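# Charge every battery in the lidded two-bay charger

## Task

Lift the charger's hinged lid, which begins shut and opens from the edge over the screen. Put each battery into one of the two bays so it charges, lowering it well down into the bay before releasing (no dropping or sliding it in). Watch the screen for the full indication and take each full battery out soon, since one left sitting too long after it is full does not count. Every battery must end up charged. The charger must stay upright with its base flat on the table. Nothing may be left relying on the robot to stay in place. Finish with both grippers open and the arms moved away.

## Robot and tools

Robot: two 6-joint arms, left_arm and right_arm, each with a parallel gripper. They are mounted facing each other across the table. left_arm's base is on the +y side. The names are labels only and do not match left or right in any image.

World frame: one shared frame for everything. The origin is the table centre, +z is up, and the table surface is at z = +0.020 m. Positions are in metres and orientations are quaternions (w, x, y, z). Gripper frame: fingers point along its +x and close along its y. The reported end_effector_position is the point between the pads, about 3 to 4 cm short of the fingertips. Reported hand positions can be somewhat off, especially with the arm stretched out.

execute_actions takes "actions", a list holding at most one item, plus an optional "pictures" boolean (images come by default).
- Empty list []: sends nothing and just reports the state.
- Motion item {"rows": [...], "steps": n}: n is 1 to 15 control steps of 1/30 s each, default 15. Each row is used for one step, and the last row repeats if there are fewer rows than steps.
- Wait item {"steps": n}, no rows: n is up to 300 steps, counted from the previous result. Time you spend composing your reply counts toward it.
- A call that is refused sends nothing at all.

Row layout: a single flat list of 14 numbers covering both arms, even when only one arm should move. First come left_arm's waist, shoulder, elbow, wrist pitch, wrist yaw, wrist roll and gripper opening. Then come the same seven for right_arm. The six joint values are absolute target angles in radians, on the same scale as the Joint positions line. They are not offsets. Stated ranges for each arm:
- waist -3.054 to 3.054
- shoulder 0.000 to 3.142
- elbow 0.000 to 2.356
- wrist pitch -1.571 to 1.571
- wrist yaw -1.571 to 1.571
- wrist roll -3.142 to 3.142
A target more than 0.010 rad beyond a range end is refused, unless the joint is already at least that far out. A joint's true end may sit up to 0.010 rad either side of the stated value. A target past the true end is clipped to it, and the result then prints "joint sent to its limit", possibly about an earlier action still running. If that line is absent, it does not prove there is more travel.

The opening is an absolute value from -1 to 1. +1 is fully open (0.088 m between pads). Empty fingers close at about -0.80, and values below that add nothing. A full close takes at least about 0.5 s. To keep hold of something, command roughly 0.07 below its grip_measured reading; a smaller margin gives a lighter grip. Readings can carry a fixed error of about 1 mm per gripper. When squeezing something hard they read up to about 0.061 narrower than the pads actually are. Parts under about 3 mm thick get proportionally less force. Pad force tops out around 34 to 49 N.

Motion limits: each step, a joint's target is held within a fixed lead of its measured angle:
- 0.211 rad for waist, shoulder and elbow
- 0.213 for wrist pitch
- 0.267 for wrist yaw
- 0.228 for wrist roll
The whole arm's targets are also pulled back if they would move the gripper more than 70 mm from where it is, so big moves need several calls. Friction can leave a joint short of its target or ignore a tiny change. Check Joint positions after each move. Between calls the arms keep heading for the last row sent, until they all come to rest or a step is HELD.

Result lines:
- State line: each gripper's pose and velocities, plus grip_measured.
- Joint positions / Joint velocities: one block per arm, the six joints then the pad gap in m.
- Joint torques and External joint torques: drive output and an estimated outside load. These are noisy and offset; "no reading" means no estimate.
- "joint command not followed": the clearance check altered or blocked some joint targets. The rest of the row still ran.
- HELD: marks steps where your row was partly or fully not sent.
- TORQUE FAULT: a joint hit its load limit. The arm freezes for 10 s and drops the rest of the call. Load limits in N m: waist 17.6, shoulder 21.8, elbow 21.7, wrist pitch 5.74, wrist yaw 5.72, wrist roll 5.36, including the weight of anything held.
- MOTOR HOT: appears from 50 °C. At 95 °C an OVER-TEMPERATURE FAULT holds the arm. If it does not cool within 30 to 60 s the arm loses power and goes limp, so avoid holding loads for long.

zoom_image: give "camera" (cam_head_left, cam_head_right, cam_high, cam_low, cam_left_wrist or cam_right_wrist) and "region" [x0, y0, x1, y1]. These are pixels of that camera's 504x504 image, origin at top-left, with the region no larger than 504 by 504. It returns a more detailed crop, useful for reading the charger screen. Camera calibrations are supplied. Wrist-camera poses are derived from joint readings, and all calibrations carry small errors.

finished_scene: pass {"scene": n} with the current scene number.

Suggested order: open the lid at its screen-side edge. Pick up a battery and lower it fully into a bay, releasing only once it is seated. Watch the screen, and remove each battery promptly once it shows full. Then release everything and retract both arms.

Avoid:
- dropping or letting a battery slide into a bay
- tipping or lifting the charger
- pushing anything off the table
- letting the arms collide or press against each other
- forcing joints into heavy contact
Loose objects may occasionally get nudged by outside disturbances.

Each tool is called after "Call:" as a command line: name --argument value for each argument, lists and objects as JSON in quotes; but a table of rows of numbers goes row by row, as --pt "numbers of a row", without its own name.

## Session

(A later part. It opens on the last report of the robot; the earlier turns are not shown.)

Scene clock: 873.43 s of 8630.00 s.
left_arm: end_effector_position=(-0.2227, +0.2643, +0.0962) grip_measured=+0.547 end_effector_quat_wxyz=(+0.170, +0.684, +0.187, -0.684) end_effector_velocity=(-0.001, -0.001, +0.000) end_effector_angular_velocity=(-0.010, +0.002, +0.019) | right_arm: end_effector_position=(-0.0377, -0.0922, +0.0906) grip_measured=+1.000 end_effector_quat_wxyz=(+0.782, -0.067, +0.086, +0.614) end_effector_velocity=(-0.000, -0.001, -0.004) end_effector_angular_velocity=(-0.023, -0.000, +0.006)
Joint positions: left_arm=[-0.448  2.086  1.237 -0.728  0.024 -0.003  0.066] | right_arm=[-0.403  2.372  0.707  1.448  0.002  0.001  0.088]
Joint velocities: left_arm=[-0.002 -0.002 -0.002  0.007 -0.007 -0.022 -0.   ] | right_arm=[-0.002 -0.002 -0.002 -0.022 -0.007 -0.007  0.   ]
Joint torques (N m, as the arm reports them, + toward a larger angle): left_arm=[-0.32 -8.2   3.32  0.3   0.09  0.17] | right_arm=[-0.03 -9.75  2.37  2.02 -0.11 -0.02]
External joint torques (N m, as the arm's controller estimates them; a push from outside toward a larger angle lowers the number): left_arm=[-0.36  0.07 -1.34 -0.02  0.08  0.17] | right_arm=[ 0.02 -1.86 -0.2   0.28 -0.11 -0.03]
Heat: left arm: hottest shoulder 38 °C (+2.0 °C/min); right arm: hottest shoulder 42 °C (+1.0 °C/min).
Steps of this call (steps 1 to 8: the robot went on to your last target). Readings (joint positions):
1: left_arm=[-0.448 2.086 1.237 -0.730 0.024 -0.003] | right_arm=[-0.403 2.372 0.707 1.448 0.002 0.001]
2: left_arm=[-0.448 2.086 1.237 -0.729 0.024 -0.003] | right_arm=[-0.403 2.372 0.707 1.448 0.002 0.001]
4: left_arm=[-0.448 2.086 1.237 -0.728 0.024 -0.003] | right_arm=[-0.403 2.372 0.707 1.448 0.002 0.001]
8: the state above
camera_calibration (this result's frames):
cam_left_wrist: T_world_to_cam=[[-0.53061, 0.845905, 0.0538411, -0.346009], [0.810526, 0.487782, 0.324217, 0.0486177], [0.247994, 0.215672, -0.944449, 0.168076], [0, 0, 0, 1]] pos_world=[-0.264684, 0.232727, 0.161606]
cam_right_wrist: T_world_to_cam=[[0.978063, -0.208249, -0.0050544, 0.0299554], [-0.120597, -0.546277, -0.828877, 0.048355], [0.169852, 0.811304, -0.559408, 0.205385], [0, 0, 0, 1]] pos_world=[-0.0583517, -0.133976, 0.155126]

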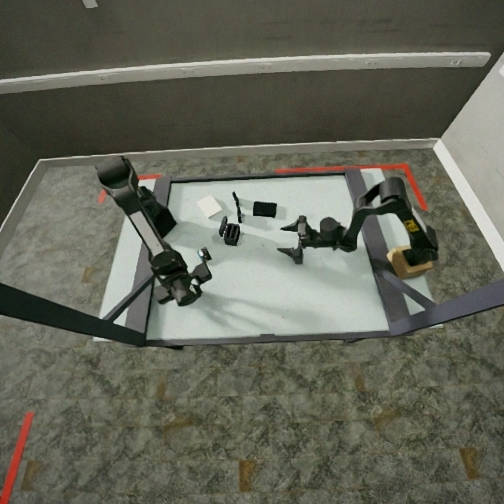

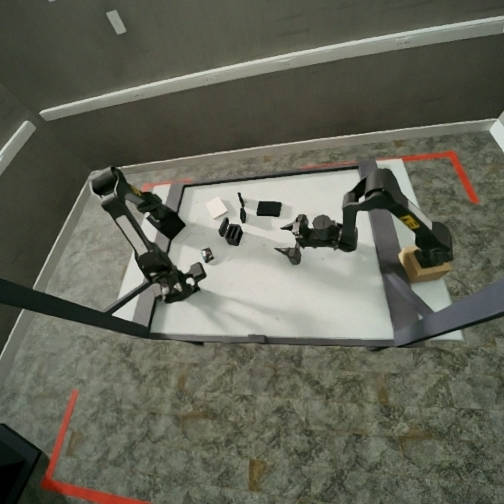

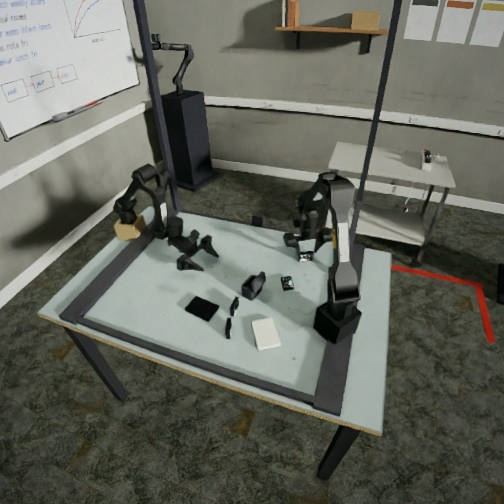

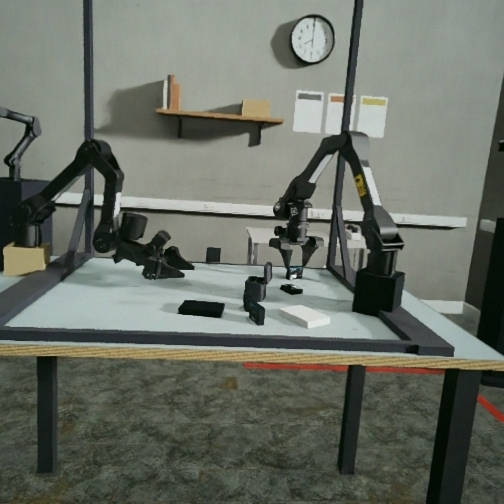

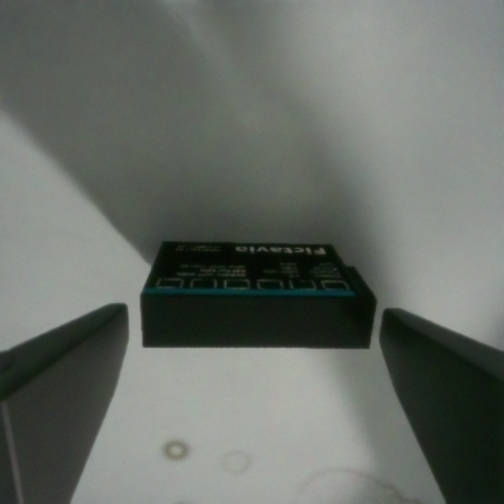

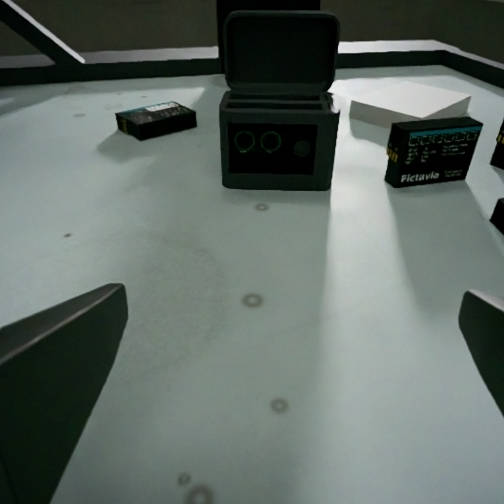

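Good.

Call:
execute_actions --actions '[{"rows":[[-0.45,2.096,1.233,-0.726,0.026,0,0.47,-0.403,2.36,0.7,1.45,0,0,1],[-0.45,2.096,1.233,-0.726,0.026,0,0.42,-0.403,2.36,0.7,1.45,0,0,1],[-0.45,2.096,1.233,-0.726,0.026,0,0.39,-0.403,2.36,0.7,1.45,0,0,1],[-0.45,2.096,1.233,-0.726,0.026,0,0.36,-0.403,2.36,0.7,1.45,0,0,1],[-0.45,2.096,1.233,-0.726,0.026,0,0.33,-0.403,2.36,0.7,1.45,0,0,1],[-0.45,2.096,1.233,-0.726,0.026,0,0.3,-0.403,2.36,0.7,1.45,0,0,1],[-0.45,2.096,1.233,-0.726,0.026,0,0.27,-0.403,2.36,0.7,1.45,0,0,1],[-0.45,2.096,1.233,-0.726,0.026,0,0.225,-0.403,2.36,0.7,1.45,0,0,1]],"steps":14}]' --pictures false

Call:
execute_actions --actions '[{"rows":[[-0.45,2.065,1.245,-0.73,0.026,0,0.225,-0.403,2.36,0.7,1.45,0,0,1],[-0.45,2.055,1.25,-0.745,0.026,0,0.225,-0.403,2.36,0.7,1.45,0,0,1],[-0.45,2.04,1.257,-0.765,0.026,0,0.225,-0.403,2.36,0.7,1.45,0,0,1],[-0.45,2.025,1.264,-0.79,0.026,0,0.225,-0.403,2.36,0.7,1.45,0,0,1],[-0.45,2.01,1.271,-0.815,0.026,0,0.225,-0.403,2.36,0.7,1.45,0,0,1],[-0.44,1.995,1.278,-0.84,0.026,0,0.225,-0.403,2.36,0.7,1.45,0,0,1],[-0.42,1.98,1.285,-0.865,0.026,0,0.225,-0.403,2.36,0.7,1.45,0,0,1],[-0.39,1.965,1.292,-0.89,0.026,0,0.225,-0.403,2.36,0.7,1.45,0,0,1],[-0.35,1.95,1.298,-0.915,0.026,0.02,0.225,-0.403,2.36,0.7,1.45,0,0,1],[-0.3,1.935,1.3,-0.935,0.026,0.04,0.225,-0.403,2.36,0.7,1.45,0,0,1],[-0.25,1.92,1.3,-0.94,0.026,0.053,0.225,-0.403,2.36,0.7,1.45,0,0,1],[-0.2,1.915,1.3,-0.94,0.026,0.053,0.225,-0.403,2.36,0.7,1.45,0,0,1],[-0.15,1.915,1.3,-0.94,0.026,0.053,0.225,-0.403,2.36,0.7,1.45,0,0,1],[-0.1,1.915,1.3,-0.94,0.026,0.053,0.225,-0.403,2.36,0.7,1.45,0,0,1],[-0.05,1.915,1.3,-0.94,0.026,0.053,0.225,-0.403,2.36,0.7,1.45,0,0,1]]}]' --pictures false

Call:
execute_actions --actions '[{"rows":[[0.0,1.915,1.3,-0.94,0.026,0.053,0.225,-0.403,2.36,0.7,1.45,0,0,1],[0.05,1.915,1.3,-0.94,0.026,0.053,0.225,-0.403,2.36,0.7,1.45,0,0,1],[0.1,1.915,1.3,-0.94,0.026,0.053,0.225,-0.403,2.36,0.7,1.45,0,0,1],[0.15,1.915,1.3,-0.94,0.026,0.053,0.225,-0.403,2.36,0.7,1.45,0,0,1],[0.2,1.915,1.3,-0.94,0.026,0.053,0.225,-0.403,2.36,0.7,1.45,0,0,1],[0.25,1.915,1.3,-0.94,0.026,0.053,0.225,-0.403,2.36,0.7,1.45,0,0,1],[0.3,1.915,1.3,-0.94,0.026,0.053,0.225,-0.403,2.36,0.7,1.45,0,0,1],[0.34,1.915,1.3,-0.94,0.026,0.053,0.225,-0.403,2.36,0.7,1.45,0,0,1],[0.37,1.915,1.3,-0.94,0.026,0.053,0.225,-0.403,2.36,0.7,1.45,0,0,1],[0.39,1.915,1.3,-0.94,0.026,0.053,0.225,-0.403,2.36,0.7,1.45,0,0,1],[0.399,1.915,1.3,-0.94,0.026,0.053,0.225,-0.403,2.36,0.7,1.45,0,0,1]]}]' --pictures false

Call:
execute_actions --actions '[{"rows":[[0.399,1.935,1.285,-0.93,0.026,0.053,0.225,-0.403,2.36,0.7,1.45,0,0,1],[0.399,1.942,1.275,-0.92,0.026,0.053,0.225,-0.403,2.36,0.7,1.45,0,0,1],[0.399,1.948,1.265,-0.908,0.026,0.053,0.225,-0.403,2.36,0.7,1.45,0,0,1],[0.399,1.953,1.257,-0.897,0.026,0.053,0.225,-0.403,2.36,0.7,1.45,0,0,1]]}]'

Call:
zoom_image --camera "cam_left_wrist" --region '[135, 215, 255, 305]'

Call:
zoom_image --camera "cam_left_wrist" --region '[120, 170, 400, 380]'

Scene clock: 885.93 s of 8630.00 s.
left_arm: end_effector_position=(-0.2228, +0.2643, +0.0962) grip_measured=+0.297 end_effector_quat_wxyz=(+0.170, +0.684, +0.187, -0.684) end_effector_velocity=(+0.004, +0.002, -0.002) end_effector_angular_velocity=(-0.011, -0.026, -0.000) | right_arm: end_effector_position=(-0.0377, -0.0922, +0.0906) grip_measured=+1.000 end_effector_quat_wxyz=(+0.782, -0.067, +0.086, +0.614) end_effector_velocity=(+0.000, +0.001, +0.000) end_effector_angular_velocity=(-0.000, +0.009, +0.003)
Joint positions: left_arm=[-0.448  2.086  1.237 -0.727  0.024 -0.003  0.054] | right_arm=[-0.403  2.372  0.707  1.448  0.002  0.001  0.088]
Joint velocities: left_arm=[-0.007  0.002 -0.007 -0.007 -0.022 -0.007 -0.   ] | right_arm=[-0.002 -0.002  0.002 -0.007 -0.007  0.007  0.   ]
Joint torques (N m, as the arm reports them, + toward a larger angle): left_arm=[-0.17 -8.43  3.41  0.3   0.07  0.14] | right_arm=[-0.03 -9.75  2.38  2.01 -0.11 -0.02]
External joint torques (N m, as the arm's controller estimates them; a push from outside toward a larger angle lowers the number): left_arm=[-0.14 -0.17 -1.23 -0.02  0.07  0.14] | right_arm=[-0.04 -1.75 -0.26  0.24 -0.1  -0.03]
Heat: left arm: hottest shoulder 38 °C (+1.0 °C/min); right arm: hottest shoulder 42 °C (+1.0 °C/min).
Steps of this call (steps 1 to 15: the robot went on to your last target; steps 16 to 361: nothing new was sent; steps 362 to 375: all 14 steps of this action). Readings (joint positions):
362: left_arm=[-0.448 2.086 1.237 -0.727 0.024 -0.003] | right_arm=[-0.403 2.372 0.707 1.448 0.002 0.001]
363: left_arm=[-0.448 2.086 1.237 -0.727 0.024 -0.003] | right_arm=[-0.403 2.372 0.707 1.448 0.002 0.001]
365: left_arm=[-0.448 2.086 1.237 -0.727 0.024 -0.003] | right_arm=[-0.403 2.372 0.707 1.448 0.002 0.001]
369: left_arm=[-0.448 2.086 1.237 -0.727 0.024 -0.003] | right_arm=[-0.403 2.372 0.707 1.448 0.002 0.001]
375: the state above

Scene clock: 886.43 s of 8630.00 s.
left_arm: end_effector_position=(-0.1623, +0.1924, +0.1615) grip_measured=+0.297 end_effector_quat_wxyz=(+0.245, +0.652, +0.261, -0.669) end_effector_velocity=(+0.376, -0.406, +0.055) end_effector_angular_velocity=(-0.101, +0.050, +1.519) | right_arm: end_effector_position=(-0.0377, -0.0922, +0.0906) grip_measured=+1.000 end_effector_quat_wxyz=(+0.782, -0.067, +0.086, +0.614) end_effector_velocity=(+0.002, -0.001, -0.001) end_effector_angular_velocity=(-0.009, -0.007, -0.008)
Joint positions: left_arm=[-0.179  1.931  1.299 -0.925  0.029  0.044  0.054] | right_arm=[-0.403  2.372  0.707  1.448  0.002  0.001  0.088]
Joint velocities: left_arm=[ 1.57  -0.129  0.056 -0.081 -0.037  0.051 -0.   ] | right_arm=[-0.002 -0.002 -0.002 -0.007  0.007 -0.007  0.   ]
Joint torques (N m, as the arm reports them, + toward a larger angle): left_arm=[ 0.33 -9.75  3.98 -0.12 -0.08  0.16] | right_arm=[-0.03 -9.75  2.37  2.01 -0.11 -0.02]
External joint torques (N m, as the arm's controller estimates them; a push from outside toward a larger angle lowers the number): left_arm=[ 0.48 -2.81 -0.17 -0.22 -0.11  0.15] | right_arm=[ 0.   -1.78 -0.22  0.25 -0.11 -0.03]
Heat: left arm: hottest shoulder 38 °C (+1.0 °C/min); right arm: hottest shoulder 42 °C (+1.0 °C/min).
Steps of this call (steps 1 to 15: all 15 steps of this action). Readings (joint positions):
1: left_arm=[-0.448 2.086 1.237 -0.727 0.024 -0.003] | right_arm=[-0.403 2.372 0.707 1.448 0.002 0.001]
2: left_arm=[-0.448 2.084 1.238 -0.729 0.024 -0.003] | right_arm=[-0.403 2.372 0.707 1.448 0.002 0.001]
4: left_arm=[-0.448 2.077 1.242 -0.751 0.024 -0.003] | right_arm=[-0.403 2.372 0.707 1.448 0.002 0.001]
8: left_arm=[-0.440 2.028 1.262 -0.833 0.027 -0.003] | right_arm=[-0.403 2.372 0.707 1.448 0.002 0.001]
15: the state above

Scene clock: 886.93 s of 8630.00 s.
left_arm: end_effector_position=(+0.0130, +0.0956, +0.1629) grip_measured=+0.297 end_effector_quat_wxyz=(+0.425, +0.555, +0.434, -0.568) end_effector_velocity=(+0.004, +0.003, -0.001) end_effector_angular_velocity=(+0.011, -0.010, +0.029) | right_arm: end_effector_position=(-0.0377, -0.0922, +0.0906) grip_measured=+1.000 end_effector_quat_wxyz=(+0.782, -0.067, +0.086, +0.614) end_effector_velocity=(-0.000, -0.001, -0.001) end_effector_angular_velocity=(-0.012, -0.018, +0.009)
Joint positions: left_arm=[ 0.402  1.927  1.3   -0.938  0.021  0.049  0.054] | right_arm=[-0.403  2.372  0.707  1.448  0.002  0.001  0.088]
Joint velocities: left_arm=[ 0.007 -0.002 -0.007 -0.007 -0.007 -0.022 -0.   ] | right_arm=[-0.002 -0.002 -0.002 -0.007 -0.007 -0.022  0.   ]
Joint torques (N m, as the arm reports them, + toward a larger angle): left_arm=[ -0.76 -10.61   4.22   0.14   0.19   0.19] | right_arm=[-0.03 -9.76  2.38  2.02 -0.1  -0.02]
External joint torques (N m, as the arm's controller estimates them; a push from outside toward a larger angle lowers the number): left_arm=[ 0.11 -2.83 -0.97 -0.19  0.07  0.17] | right_arm=[ 0.01 -1.78 -0.24  0.24 -0.11 -0.03]
Heat: left arm: hottest shoulder 38 °C (+1.0 °C/min); right arm: hottest shoulder 42 °C (+1.0 °C/min).
Steps of this call (steps 1 to 15: all 15 steps of this action). Readings (joint positions):
1: left_arm=[-0.126 1.928 1.300 -0.928 0.028 0.045] | right_arm=[-0.403 2.372 0.707 1.448 0.002 0.001]
2: left_arm=[-0.075 1.927 1.300 -0.930 0.028 0.047] | right_arm=[-0.403 2.372 0.707 1.448 0.002 0.001]
4: left_arm=[0.026 1.927 1.300 -0.935 0.028 0.048] | right_arm=[-0.403 2.372 0.707 1.448 0.002 0.001]
8: left_arm=[0.223 1.927 1.300 -0.936 0.027 0.049] | right_arm=[-0.403 2.372 0.707 1.448 0.002 0.001]
15: the state above

Scene clock: 887.43 s of 8630.00 s.
left_arm: end_effector_position=(+0.0130, +0.1004, +0.1486) grip_measured=+0.297 end_effector_quat_wxyz=(+0.421, +0.559, +0.438, -0.565) end_effector_velocity=(-0.002, -0.001, +0.000) end_effector_angular_velocity=(-0.005, +0.009, +0.005) | right_arm: end_effector_position=(-0.0377, -0.0922, +0.0906) grip_measured=+1.000 end_effector_quat_wxyz=(+0.782, -0.067, +0.086, +0.614) end_effector_velocity=(+0.002, -0.001, -0.001) end_effector_angular_velocity=(-0.008, -0.004, +0.001)
Joint positions: left_arm=[ 0.4    1.944  1.262 -0.898  0.024  0.049  0.054] | right_arm=[-0.403  2.372  0.707  1.448  0.002  0.001  0.088]
Joint velocities: left_arm=[-0.002 -0.002 -0.002  0.007  0.007 -0.007  0.   ] | right_arm=[-0.007 -0.002 -0.002 -0.007 -0.007 -0.007  0.   ]
Joint torques (N m, as the arm reports them, + toward a larger angle): left_arm=[-0.13 -7.97  3.51  0.24  0.09  0.15] | right_arm=[-0.02 -9.76  2.38  2.02 -0.11 -0.02]
External joint torques (N m, as the arm's controller estimates them; a push from outside toward a larger angle lowers the number): left_arm=[-0.12 -0.18 -1.6  -0.08  0.07  0.15] | right_arm=[-0.07 -1.77 -0.24  0.24 -0.1  -0.03]
Heat: left arm: hottest shoulder 38 °C (+1.0 °C/min); right arm: hottest shoulder 42 °C (+1.0 °C/min).
Steps of this call (steps 1 to 15: all 15 steps of this action). Readings (joint positions):
1: left_arm=[0.401 1.927 1.299 -0.938 0.022 0.049] | right_arm=[-0.403 2.372 0.707 1.448 0.002 0.001]
2: left_arm=[0.400 1.927 1.295 -0.935 0.023 0.049] | right_arm=[-0.403 2.372 0.707 1.448 0.002 0.001]
4: left_arm=[0.400 1.928 1.283 -0.919 0.024 0.049] | right_arm=[-0.403 2.372 0.707 1.448 0.002 0.001]
8: left_arm=[0.400 1.941 1.265 -0.904 0.024 0.049] | right_arm=[-0.403 2.372 0.707 1.448 0.002 0.001]
15: the state above
camera_calibration (this result's frames):
cam_left_wrist: T_world_to_cam=[[-0.975452, 0.21344, 0.0541974, -0.0159133], [0.219313, 0.919349, 0.326649, -0.115465], [0.0198936, 0.330517, -0.94359, 0.185793], [0, 0, 0, 1]] pos_world=[0.00610431, 0.0481416, 0.213892]
cam_right_wrist: T_world_to_cam=[[0.978063, -0.208249, -0.0050544, 0.0299554], [-0.120597, -0.546277, -0.828877, 0.048355], [0.169852, 0.811304, -0.559408, 0.205385], [0, 0, 0, 1]] pos_world=[-0.0583517, -0.133976, 0.155126]

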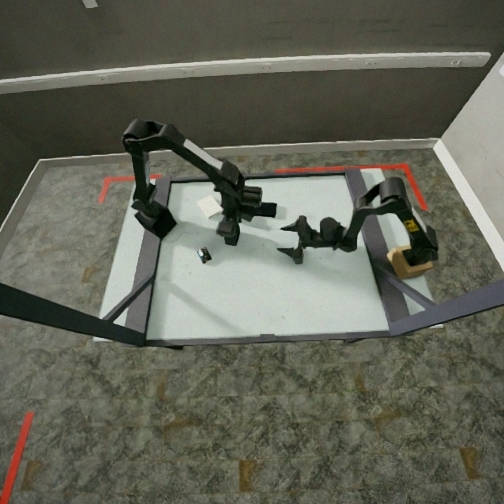

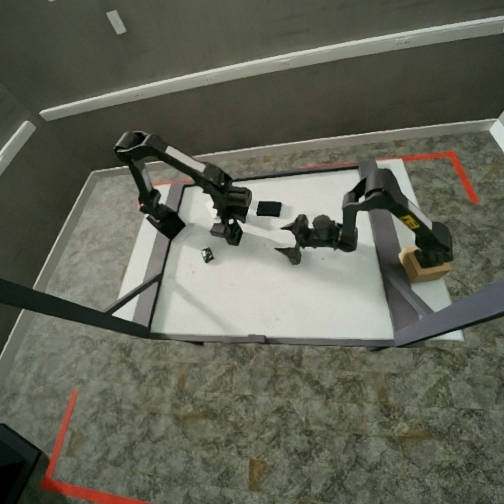

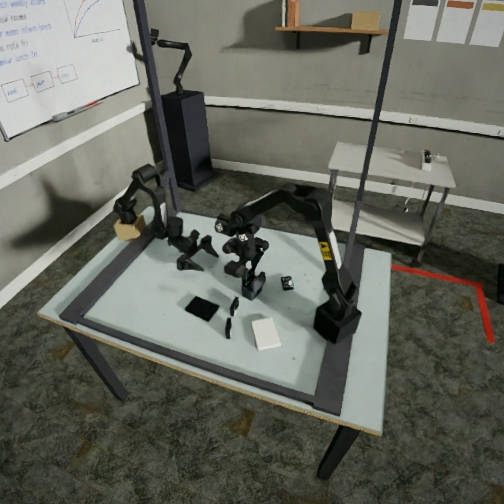

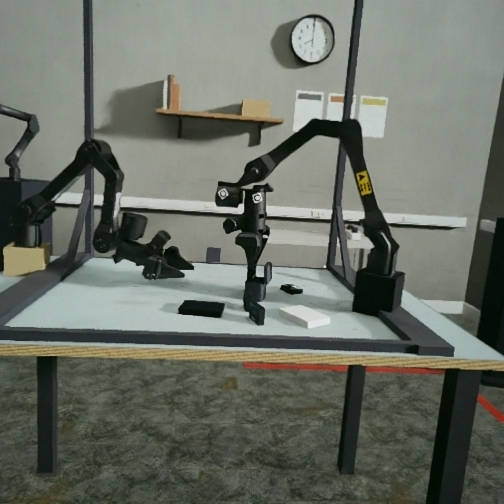

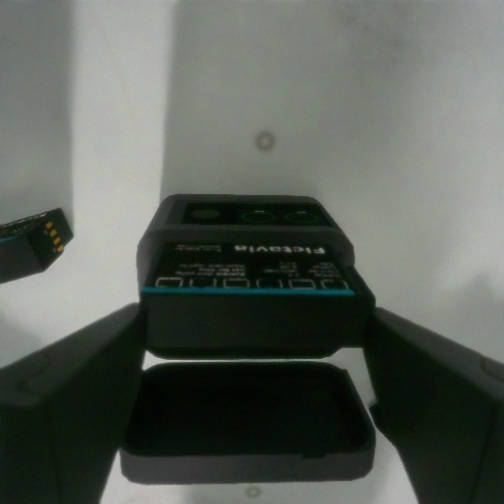

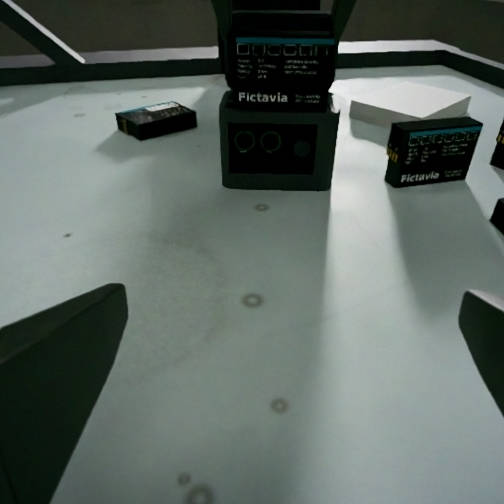

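Region (135, 215, 255, 305) of cam_left_wrist's 504x504 image, scaled by 4.200, with more detail than that image has; it fills the top 378 rows of this view, and the rest is white.

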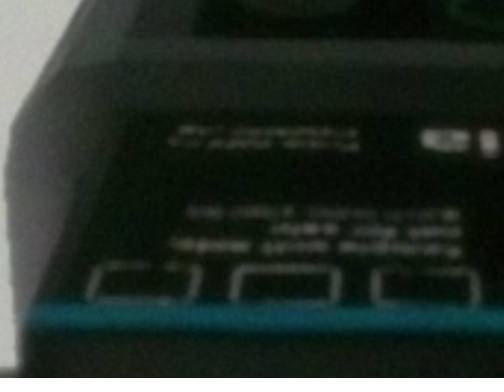

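Region (120, 170, 400, 380) of cam_left_wrist's 504x504 image, scaled by 1.800, with more detail than that image has; it fills the top 378 rows of this view, and the rest is white.

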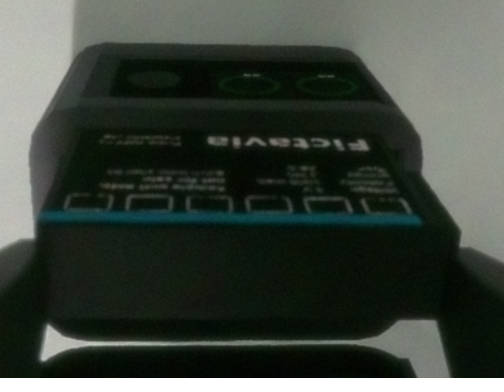

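Call:
execute_actions --actions '[{"rows":[[0.399,1.925,1.257,-0.897,0.026,0.053,0.225,-0.403,2.36,0.7,1.45,0,0,1],[0.399,1.92,1.252,-0.895,0.026,0.053,0.225,-0.403,2.36,0.7,1.45,0,0,1],[0.399,1.915,1.247,-0.893,0.026,0.053,0.225,-0.403,2.36,0.7,1.45,0,0,1],[0.399,1.915,1.242,-0.891,0.026,0.053,0.225,-0.403,2.36,0.7,1.45,0,0,1],[0.399,1.915,1.237,-0.889,0.026,0.053,0.225,-0.403,2.36,0.7,1.45,0,0,1]]}]'

Call:
zoom_image --camera "cam_left_wrist" --region '[135, 215, 255, 305]'

Call:
zoom_image --camera "cam_left_wrist" --region '[255, 215, 375, 305]'

Scene clock: 891.60 s of 8630.00 s.
left_arm: end_effector_position=(+0.0138, +0.1041, +0.1479) grip_measured=+0.297 end_effector_quat_wxyz=(+0.420, +0.559, +0.438, -0.564) end_effector_velocity=(+0.000, +0.000, +0.001) end_effector_angular_velocity=(-0.008, -0.006, +0.019) | right_arm: end_effector_position=(-0.0377, -0.0922, +0.0906) grip_measured=+1.000 end_effector_quat_wxyz=(+0.782, -0.067, +0.086, +0.614) end_effector_velocity=(-0.002, -0.001, -0.003) end_effector_angular_velocity=(-0.012, +0.004, +0.030)
Joint positions: left_arm=[ 0.4    1.933  1.242 -0.891  0.024  0.05   0.054] | right_arm=[-0.403  2.372  0.707  1.448  0.002  0.001  0.088]
Joint velocities: left_arm=[-0.002 -0.007 -0.007  0.007 -0.007 -0.022  0.   ] | right_arm=[-0.007  0.002 -0.002 -0.007 -0.037 -0.007  0.   ]
Joint torques (N m, as the arm reports them, + toward a larger angle): left_arm=[ -0.08 -10.76   3.42   0.31   0.1    0.15] | right_arm=[-0.03 -9.75  2.38  2.01 -0.11 -0.02]
External joint torques (N m, as the arm's controller estimates them; a push from outside toward a larger angle lowers the number): left_arm=[-0.02 -3.09 -1.64  0.    0.08  0.15] | right_arm=[-0.01 -1.81 -0.21  0.25 -0.1  -0.03]
Heat: left arm: hottest shoulder 38 °C (+0.0 °C/min); right arm: hottest shoulder 42 °C (+1.0 °C/min).
Steps of this call (steps 1 to 15: the robot went on to your last target; steps 16 to 110: nothing new was sent; steps 111 to 125: all 15 steps of this action). Readings (joint positions):
111: left_arm=[0.400 1.944 1.261 -0.898 0.024 0.049] | right_arm=[-0.403 2.372 0.707 1.448 0.002 0.001]
112: left_arm=[0.400 1.944 1.261 -0.898 0.024 0.050] | right_arm=[-0.403 2.372 0.707 1.448 0.002 0.001]
114: left_arm=[0.400 1.941 1.256 -0.895 0.024 0.050] | right_arm=[-0.403 2.372 0.707 1.448 0.002 0.001]
118: left_arm=[0.400 1.934 1.245 -0.893 0.024 0.050] | right_arm=[-0.403 2.372 0.707 1.448 0.002 0.001]
125: the state above
camera_calibration (this result's frames):
cam_left_wrist: T_world_to_cam=[[-0.975374, 0.213792, 0.0542009, -0.0159066], [0.219638, 0.919146, 0.327001, -0.118828], [0.0200917, 0.330853, -0.943468, 0.183808], [0, 0, 0, 1]] pos_world=[0.00689122, 0.0518071, 0.213136]
cam_right_wrist: T_world_to_cam=[[0.978063, -0.208249, -0.0050544, 0.0299554], [-0.120597, -0.546277, -0.828877, 0.048355], [0.169852, 0.811304, -0.559408, 0.205385], [0, 0, 0, 1]] pos_world=[-0.0583517, -0.133976, 0.155126]

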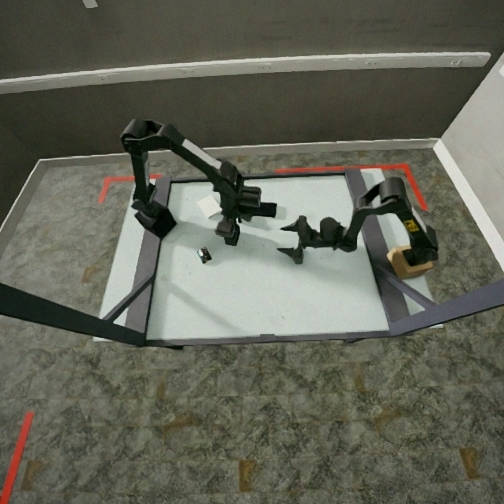

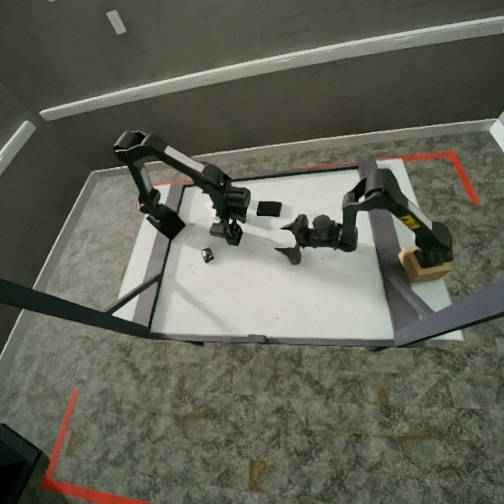

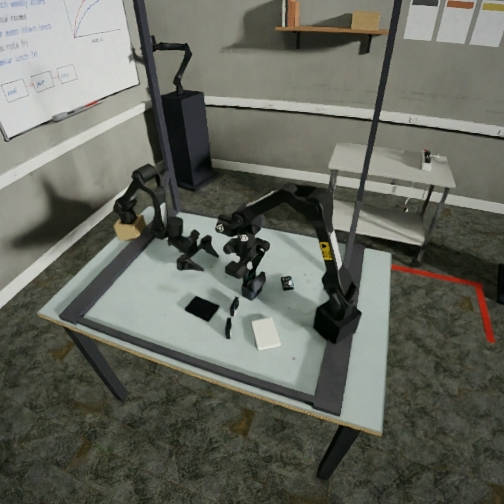

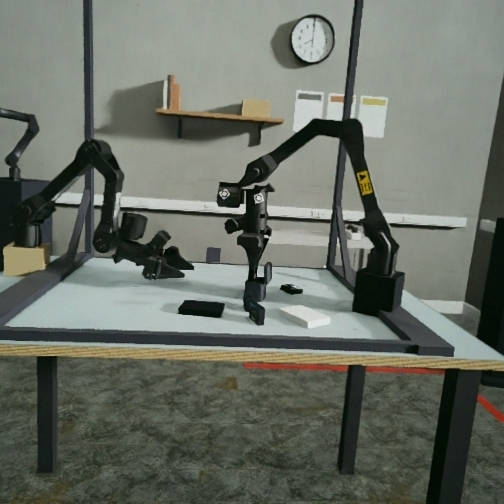

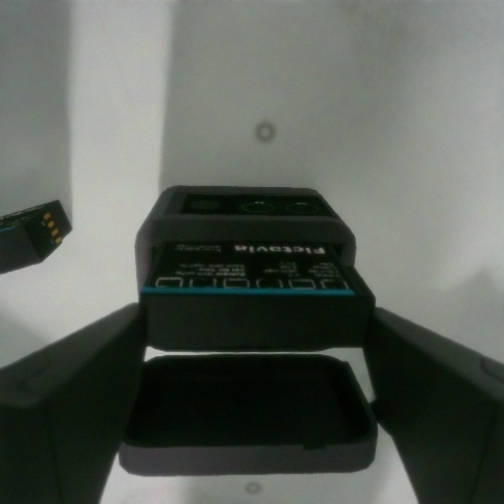

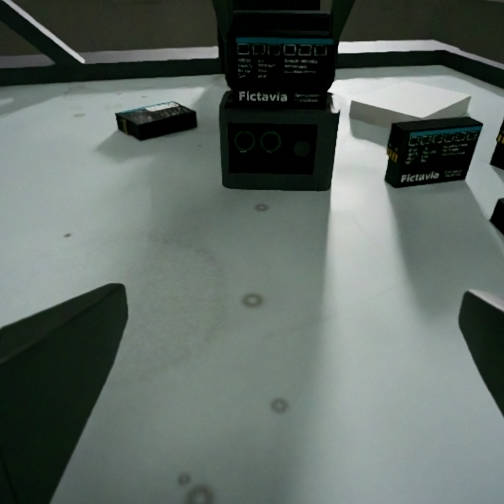

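Region (135, 215, 255, 305) of cam_left_wrist's 504x504 image, scaled by 4.200, with more detail than that image has; it fills the top 378 rows of this view, and the rest is white.

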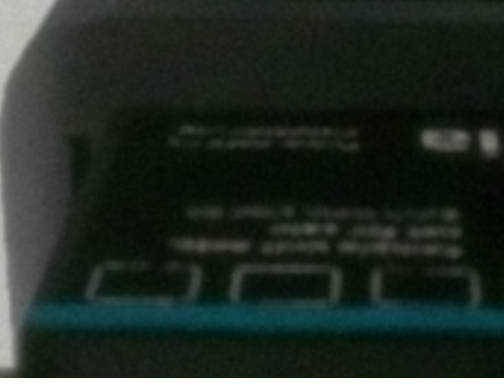

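Region (255, 215, 375, 305) of cam_left_wrist's 504x504 image, scaled by 4.200, with more detail than that image has; it fills the top 378 rows of this view, and the rest is white.

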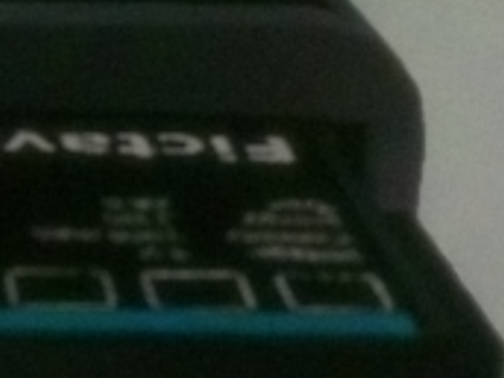

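Call:
execute_actions --actions '[{"rows":[[0.405,1.91,1.237,-0.889,0.026,0.053,0.225,-0.403,2.36,0.7,1.45,0,0,1],[0.41,1.905,1.232,-0.887,0.026,0.053,0.225,-0.403,2.36,0.7,1.45,0,0,1],[0.41,1.902,1.227,-0.884,0.026,0.053,0.225,-0.403,2.36,0.7,1.45,0,0,1],[0.41,1.902,1.221,-0.881,0.026,0.053,0.225,-0.403,2.36,0.7,1.45,0,0,1]]}]'

Call:
zoom_image --camera "cam_left_wrist" --region '[135, 215, 255, 305]'

Call:
zoom_image --camera "cam_left_wrist" --region '[255, 215, 375, 305]'

Scene clock: 896.30 s of 8630.00 s.
left_arm: end_effector_position=(+0.0167, +0.1058, +0.1487) grip_measured=+0.297 end_effector_quat_wxyz=(+0.424, +0.556, +0.439, -0.565) end_effector_velocity=(-0.001, +0.003, -0.001) end_effector_angular_velocity=(+0.014, +0.005, +0.005) | right_arm: end_effector_position=(-0.0377, -0.0922, +0.0906) grip_measured=+1.000 end_effector_quat_wxyz=(+0.782, -0.067, +0.086, +0.614) end_effector_velocity=(+0.000, -0.000, +0.002) end_effector_angular_velocity=(+0.010, +0.010, +0.013)
Joint positions: left_arm=[ 0.407  1.919  1.226 -0.883  0.024  0.05   0.054] | right_arm=[-0.403  2.372  0.707  1.448  0.002  0.001  0.088]
Joint velocities: left_arm=[-0.002  0.002 -0.002 -0.007  0.007 -0.007 -0.   ] | right_arm=[-0.007 -0.002 -0.002  0.007 -0.022  0.007  0.   ]
Joint torques (N m, as the arm reports them, + toward a larger angle): left_arm=[  0.3  -10.82   3.42   0.31   0.08   0.17] | right_arm=[-0.02 -9.75  2.38  2.02 -0.11 -0.02]
External joint torques (N m, as the arm's controller estimates them; a push from outside toward a larger angle lowers the number): left_arm=[ 0.31 -3.3  -1.63 -0.02  0.06  0.17] | right_arm=[-0.01 -1.74 -0.25  0.23 -0.1  -0.03]
Heat: left arm: hottest shoulder 38 °C (+0.0 °C/min); right arm: hottest shoulder 42 °C (+0.0 °C/min).
Steps of this call (steps 1 to 15: the robot went on to your last target; steps 16 to 126: nothing new was sent; steps 127 to 141: all 15 steps of this action). Readings (joint positions):
127: left_arm=[0.400 1.931 1.242 -0.891 0.024 0.050] | right_arm=[-0.403 2.372 0.707 1.448 0.002 0.001]
128: left_arm=[0.400 1.930 1.241 -0.890 0.024 0.050] | right_arm=[-0.403 2.372 0.707 1.448 0.002 0.001]
130: left_arm=[0.403 1.925 1.236 -0.887 0.024 0.050] | right_arm=[-0.403 2.372 0.707 1.448 0.002 0.001]
134: left_arm=[0.407 1.919 1.228 -0.884 0.024 0.050] | right_arm=[-0.403 2.372 0.707 1.448 0.002 0.001]
141: the state above
camera_calibration (this result's frames):
cam_left_wrist: T_world_to_cam=[[-0.976889, 0.206662, 0.0545867, -0.0127242], [0.213148, 0.922705, 0.321222, -0.120681], [0.0160168, 0.325433, -0.94543, 0.184903], [0, 0, 0, 1]] pos_world=[0.0103313, 0.0538095, 0.214272]
cam_right_wrist: T_world_to_cam=[[0.978063, -0.208249, -0.0050544, 0.0299554], [-0.120597, -0.546277, -0.828877, 0.048355], [0.169852, 0.811304, -0.559408, 0.205385], [0, 0, 0, 1]] pos_world=[-0.0583517, -0.133976, 0.155126]

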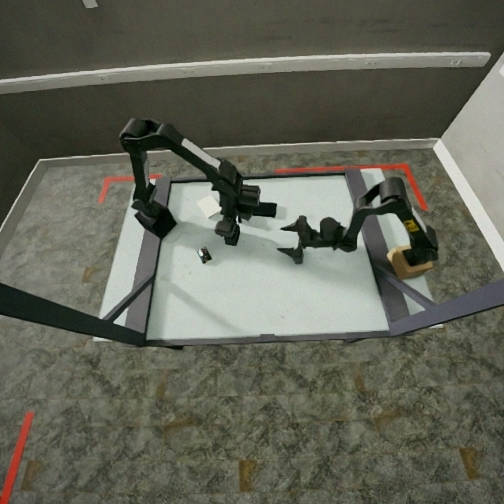

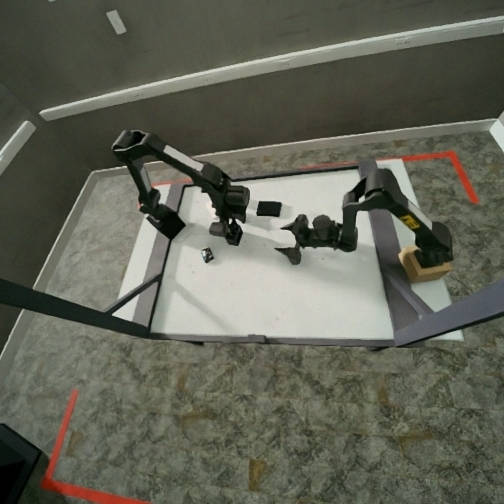

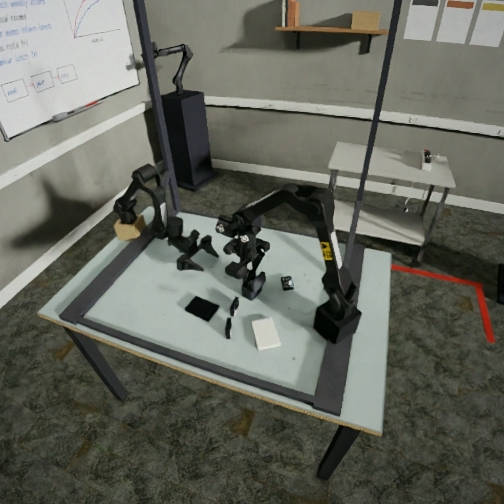

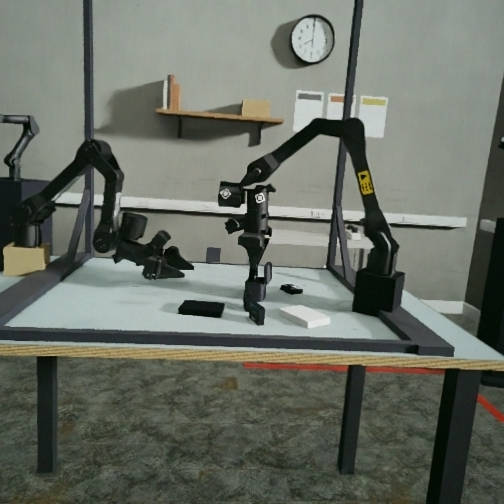

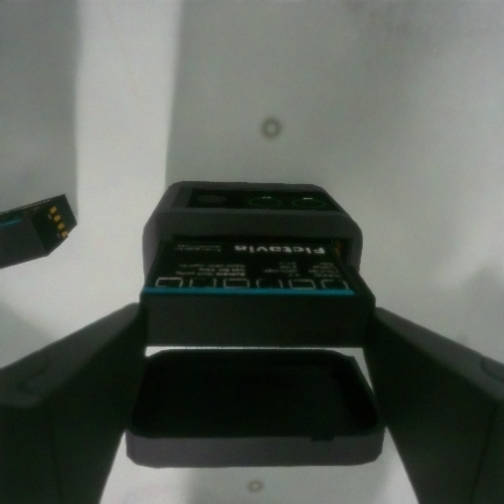

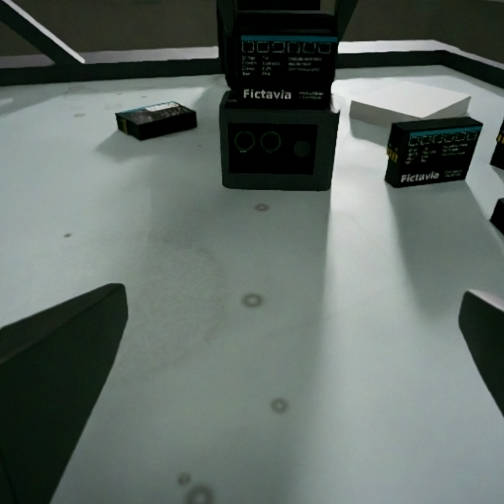

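Region (135, 215, 255, 305) of cam_left_wrist's 504x504 image, scaled by 4.200, with more detail than that image has; it fills the top 378 rows of this view, and the rest is white.

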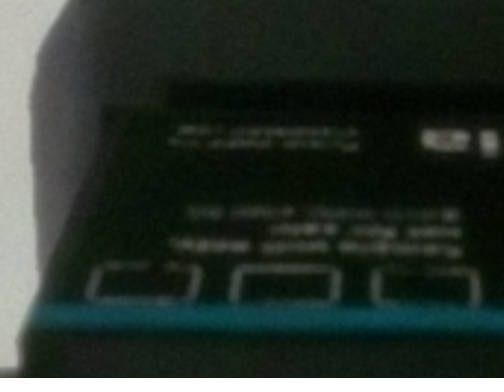

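Region (255, 215, 375, 305) of cam_left_wrist's 504x504 image, scaled by 4.200, with more detail than that image has; it fills the top 378 rows of this view, and the rest is white.

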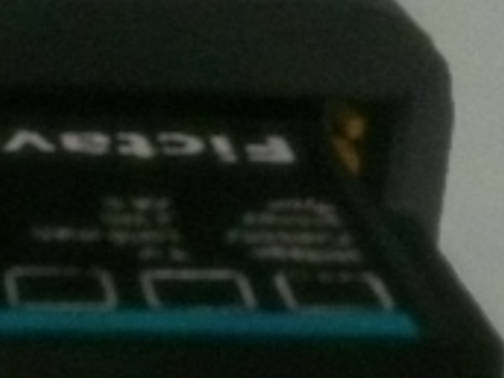

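Call:
execute_actions --actions '[{"rows":[[0.41,1.925,1.218,-0.878,0.026,0.053,0.225,-0.403,2.36,0.7,1.45,0,0,1],[0.41,1.93,1.215,-0.874,0.026,0.053,0.225,-0.403,2.36,0.7,1.45,0,0,1],[0.41,1.933,1.212,-0.871,0.026,0.053,0.225,-0.403,2.36,0.7,1.45,0,0,1],[0.41,1.933,1.21,-0.868,0.026,0.053,0.225,-0.403,2.36,0.7,1.45,0,0,1]]}]'

Call:
zoom_image --camera "cam_left_wrist" --region '[135, 215, 255, 305]'

Call:
zoom_image --camera "cam_right_wrist" --region '[210, 40, 350, 130]'

Scene clock: 902.30 s of 8630.00 s.
left_arm: end_effector_position=(+0.0168, +0.1061, +0.1465) grip_measured=+0.297 end_effector_quat_wxyz=(+0.425, +0.555, +0.438, -0.565) end_effector_velocity=(-0.003, +0.003, +0.002) end_effector_angular_velocity=(+0.004, +0.007, +0.000) | right_arm: end_effector_position=(-0.0377, -0.0922, +0.0906) grip_measured=+1.000 end_effector_quat_wxyz=(+0.782, -0.067, +0.086, +0.614) end_effector_velocity=(+0.004, -0.003, -0.000) end_effector_angular_velocity=(-0.007, +0.004, -0.025)
Joint positions: left_arm=[ 0.407  1.919  1.217 -0.87   0.024  0.05   0.054] | right_arm=[-0.403  2.372  0.707  1.448  0.002  0.001  0.088]
Joint velocities: left_arm=[-0.007 -0.007 -0.002 -0.007  0.007 -0.007 -0.   ] | right_arm=[-0.002 -0.007 -0.007 -0.007  0.022  0.007  0.   ]
Joint torques (N m, as the arm reports them, + toward a larger angle): left_arm=[ 0.33 -7.19  3.16  0.37  0.08  0.16] | right_arm=[-0.04 -9.75  2.39  2.01 -0.11 -0.02]
External joint torques (N m, as the arm's controller estimates them; a push from outside toward a larger angle lowers the number): left_arm=[ 0.39  0.37 -1.86  0.05  0.06  0.16] | right_arm=[ 0.02 -1.77 -0.19  0.24 -0.12 -0.03]
Heat: left arm: hottest shoulder 39 °C (+2.0 °C/min); right arm: hottest shoulder 42 °C (+0.0 °C/min).
Steps of this call (steps 1 to 15: the robot went on to your last target; steps 16 to 165: nothing new was sent; steps 166 to 180: all 15 steps of this action). Readings (joint positions):
166: left_arm=[0.407 1.919 1.226 -0.882 0.024 0.050] | right_arm=[-0.403 2.372 0.707 1.448 0.002 0.001]
167: left_arm=[0.407 1.919 1.225 -0.880 0.024 0.050] | right_arm=[-0.403 2.372 0.707 1.448 0.002 0.001]
169: left_arm=[0.407 1.919 1.221 -0.875 0.024 0.050] | right_arm=[-0.403 2.372 0.707 1.448 0.002 0.001]
173: left_arm=[0.407 1.919 1.218 -0.871 0.024 0.050] | right_arm=[-0.403 2.372 0.707 1.448 0.002 0.001]
180: the state above
camera_calibration (this result's frames):
cam_left_wrist: T_world_to_cam=[[-0.976854, 0.206825, 0.0545884, -0.0126223], [0.213351, 0.92366, 0.318331, -0.119942], [0.0154175, 0.322609, -0.946407, 0.183183], [0, 0, 0, 1]] pos_world=[0.0104354, 0.0542999, 0.212236]
cam_right_wrist: T_world_to_cam=[[0.978063, -0.208249, -0.0050544, 0.0299554], [-0.120597, -0.546277, -0.828877, 0.048355], [0.169852, 0.811304, -0.559408, 0.205385], [0, 0, 0, 1]] pos_world=[-0.0583517, -0.133976, 0.155126]

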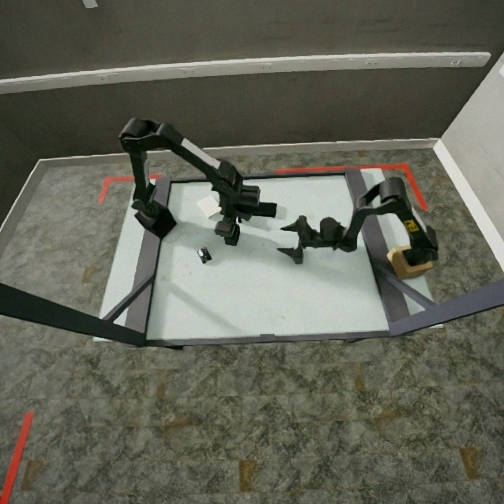

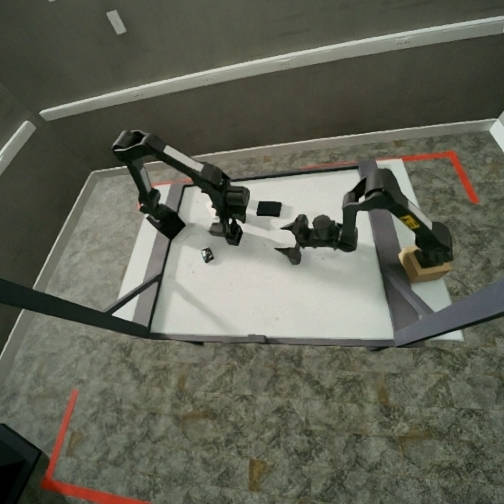

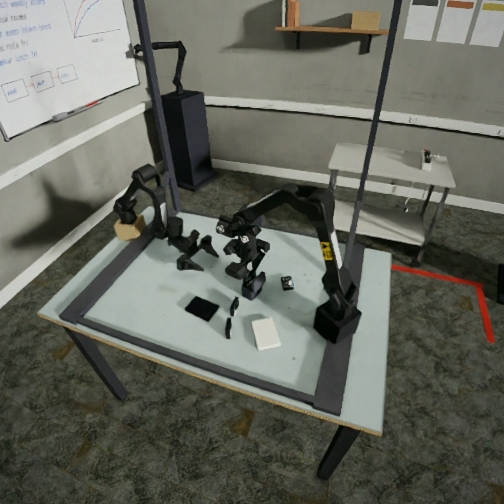

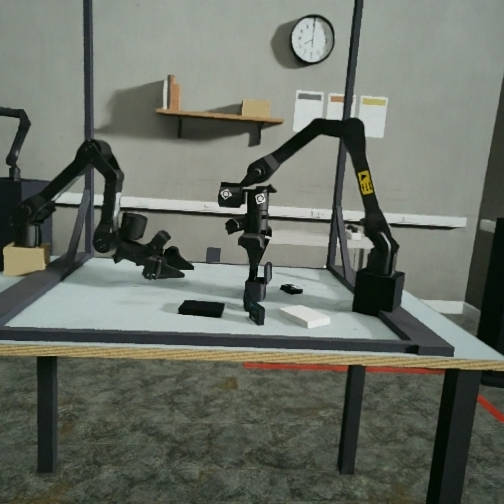

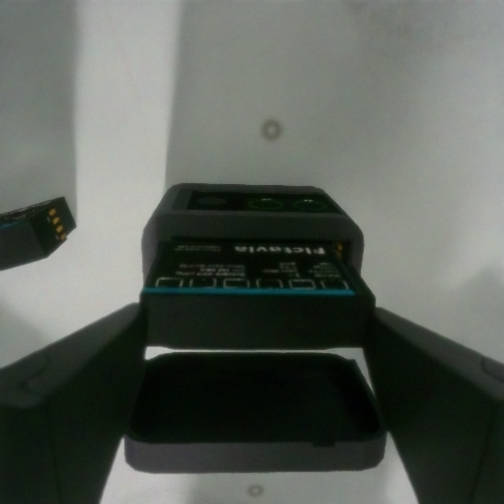

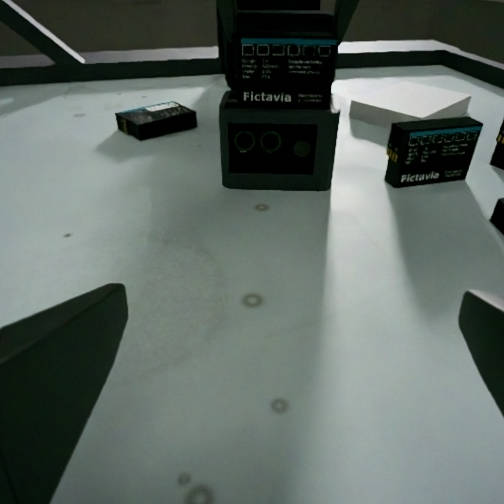

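Region (135, 215, 255, 305) of cam_left_wrist's 504x504 image, scaled by 4.200, with more detail than that image has; it fills the top 378 rows of this view, and the rest is white.

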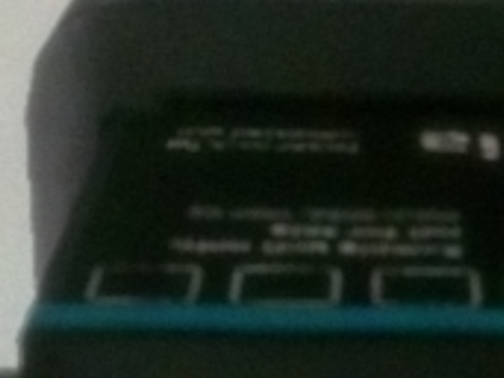

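Region (210, 40, 350, 130) of cam_right_wrist's 504x504 image, scaled by 3.600, with more detail than that image has; it fills the top 324 rows of this view, and the rest is white.

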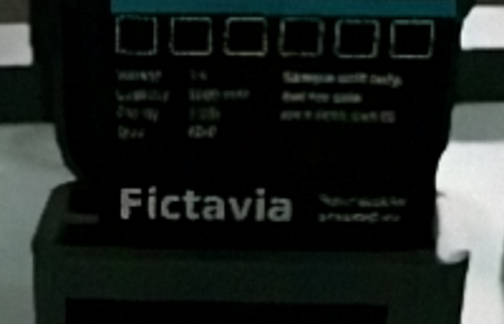

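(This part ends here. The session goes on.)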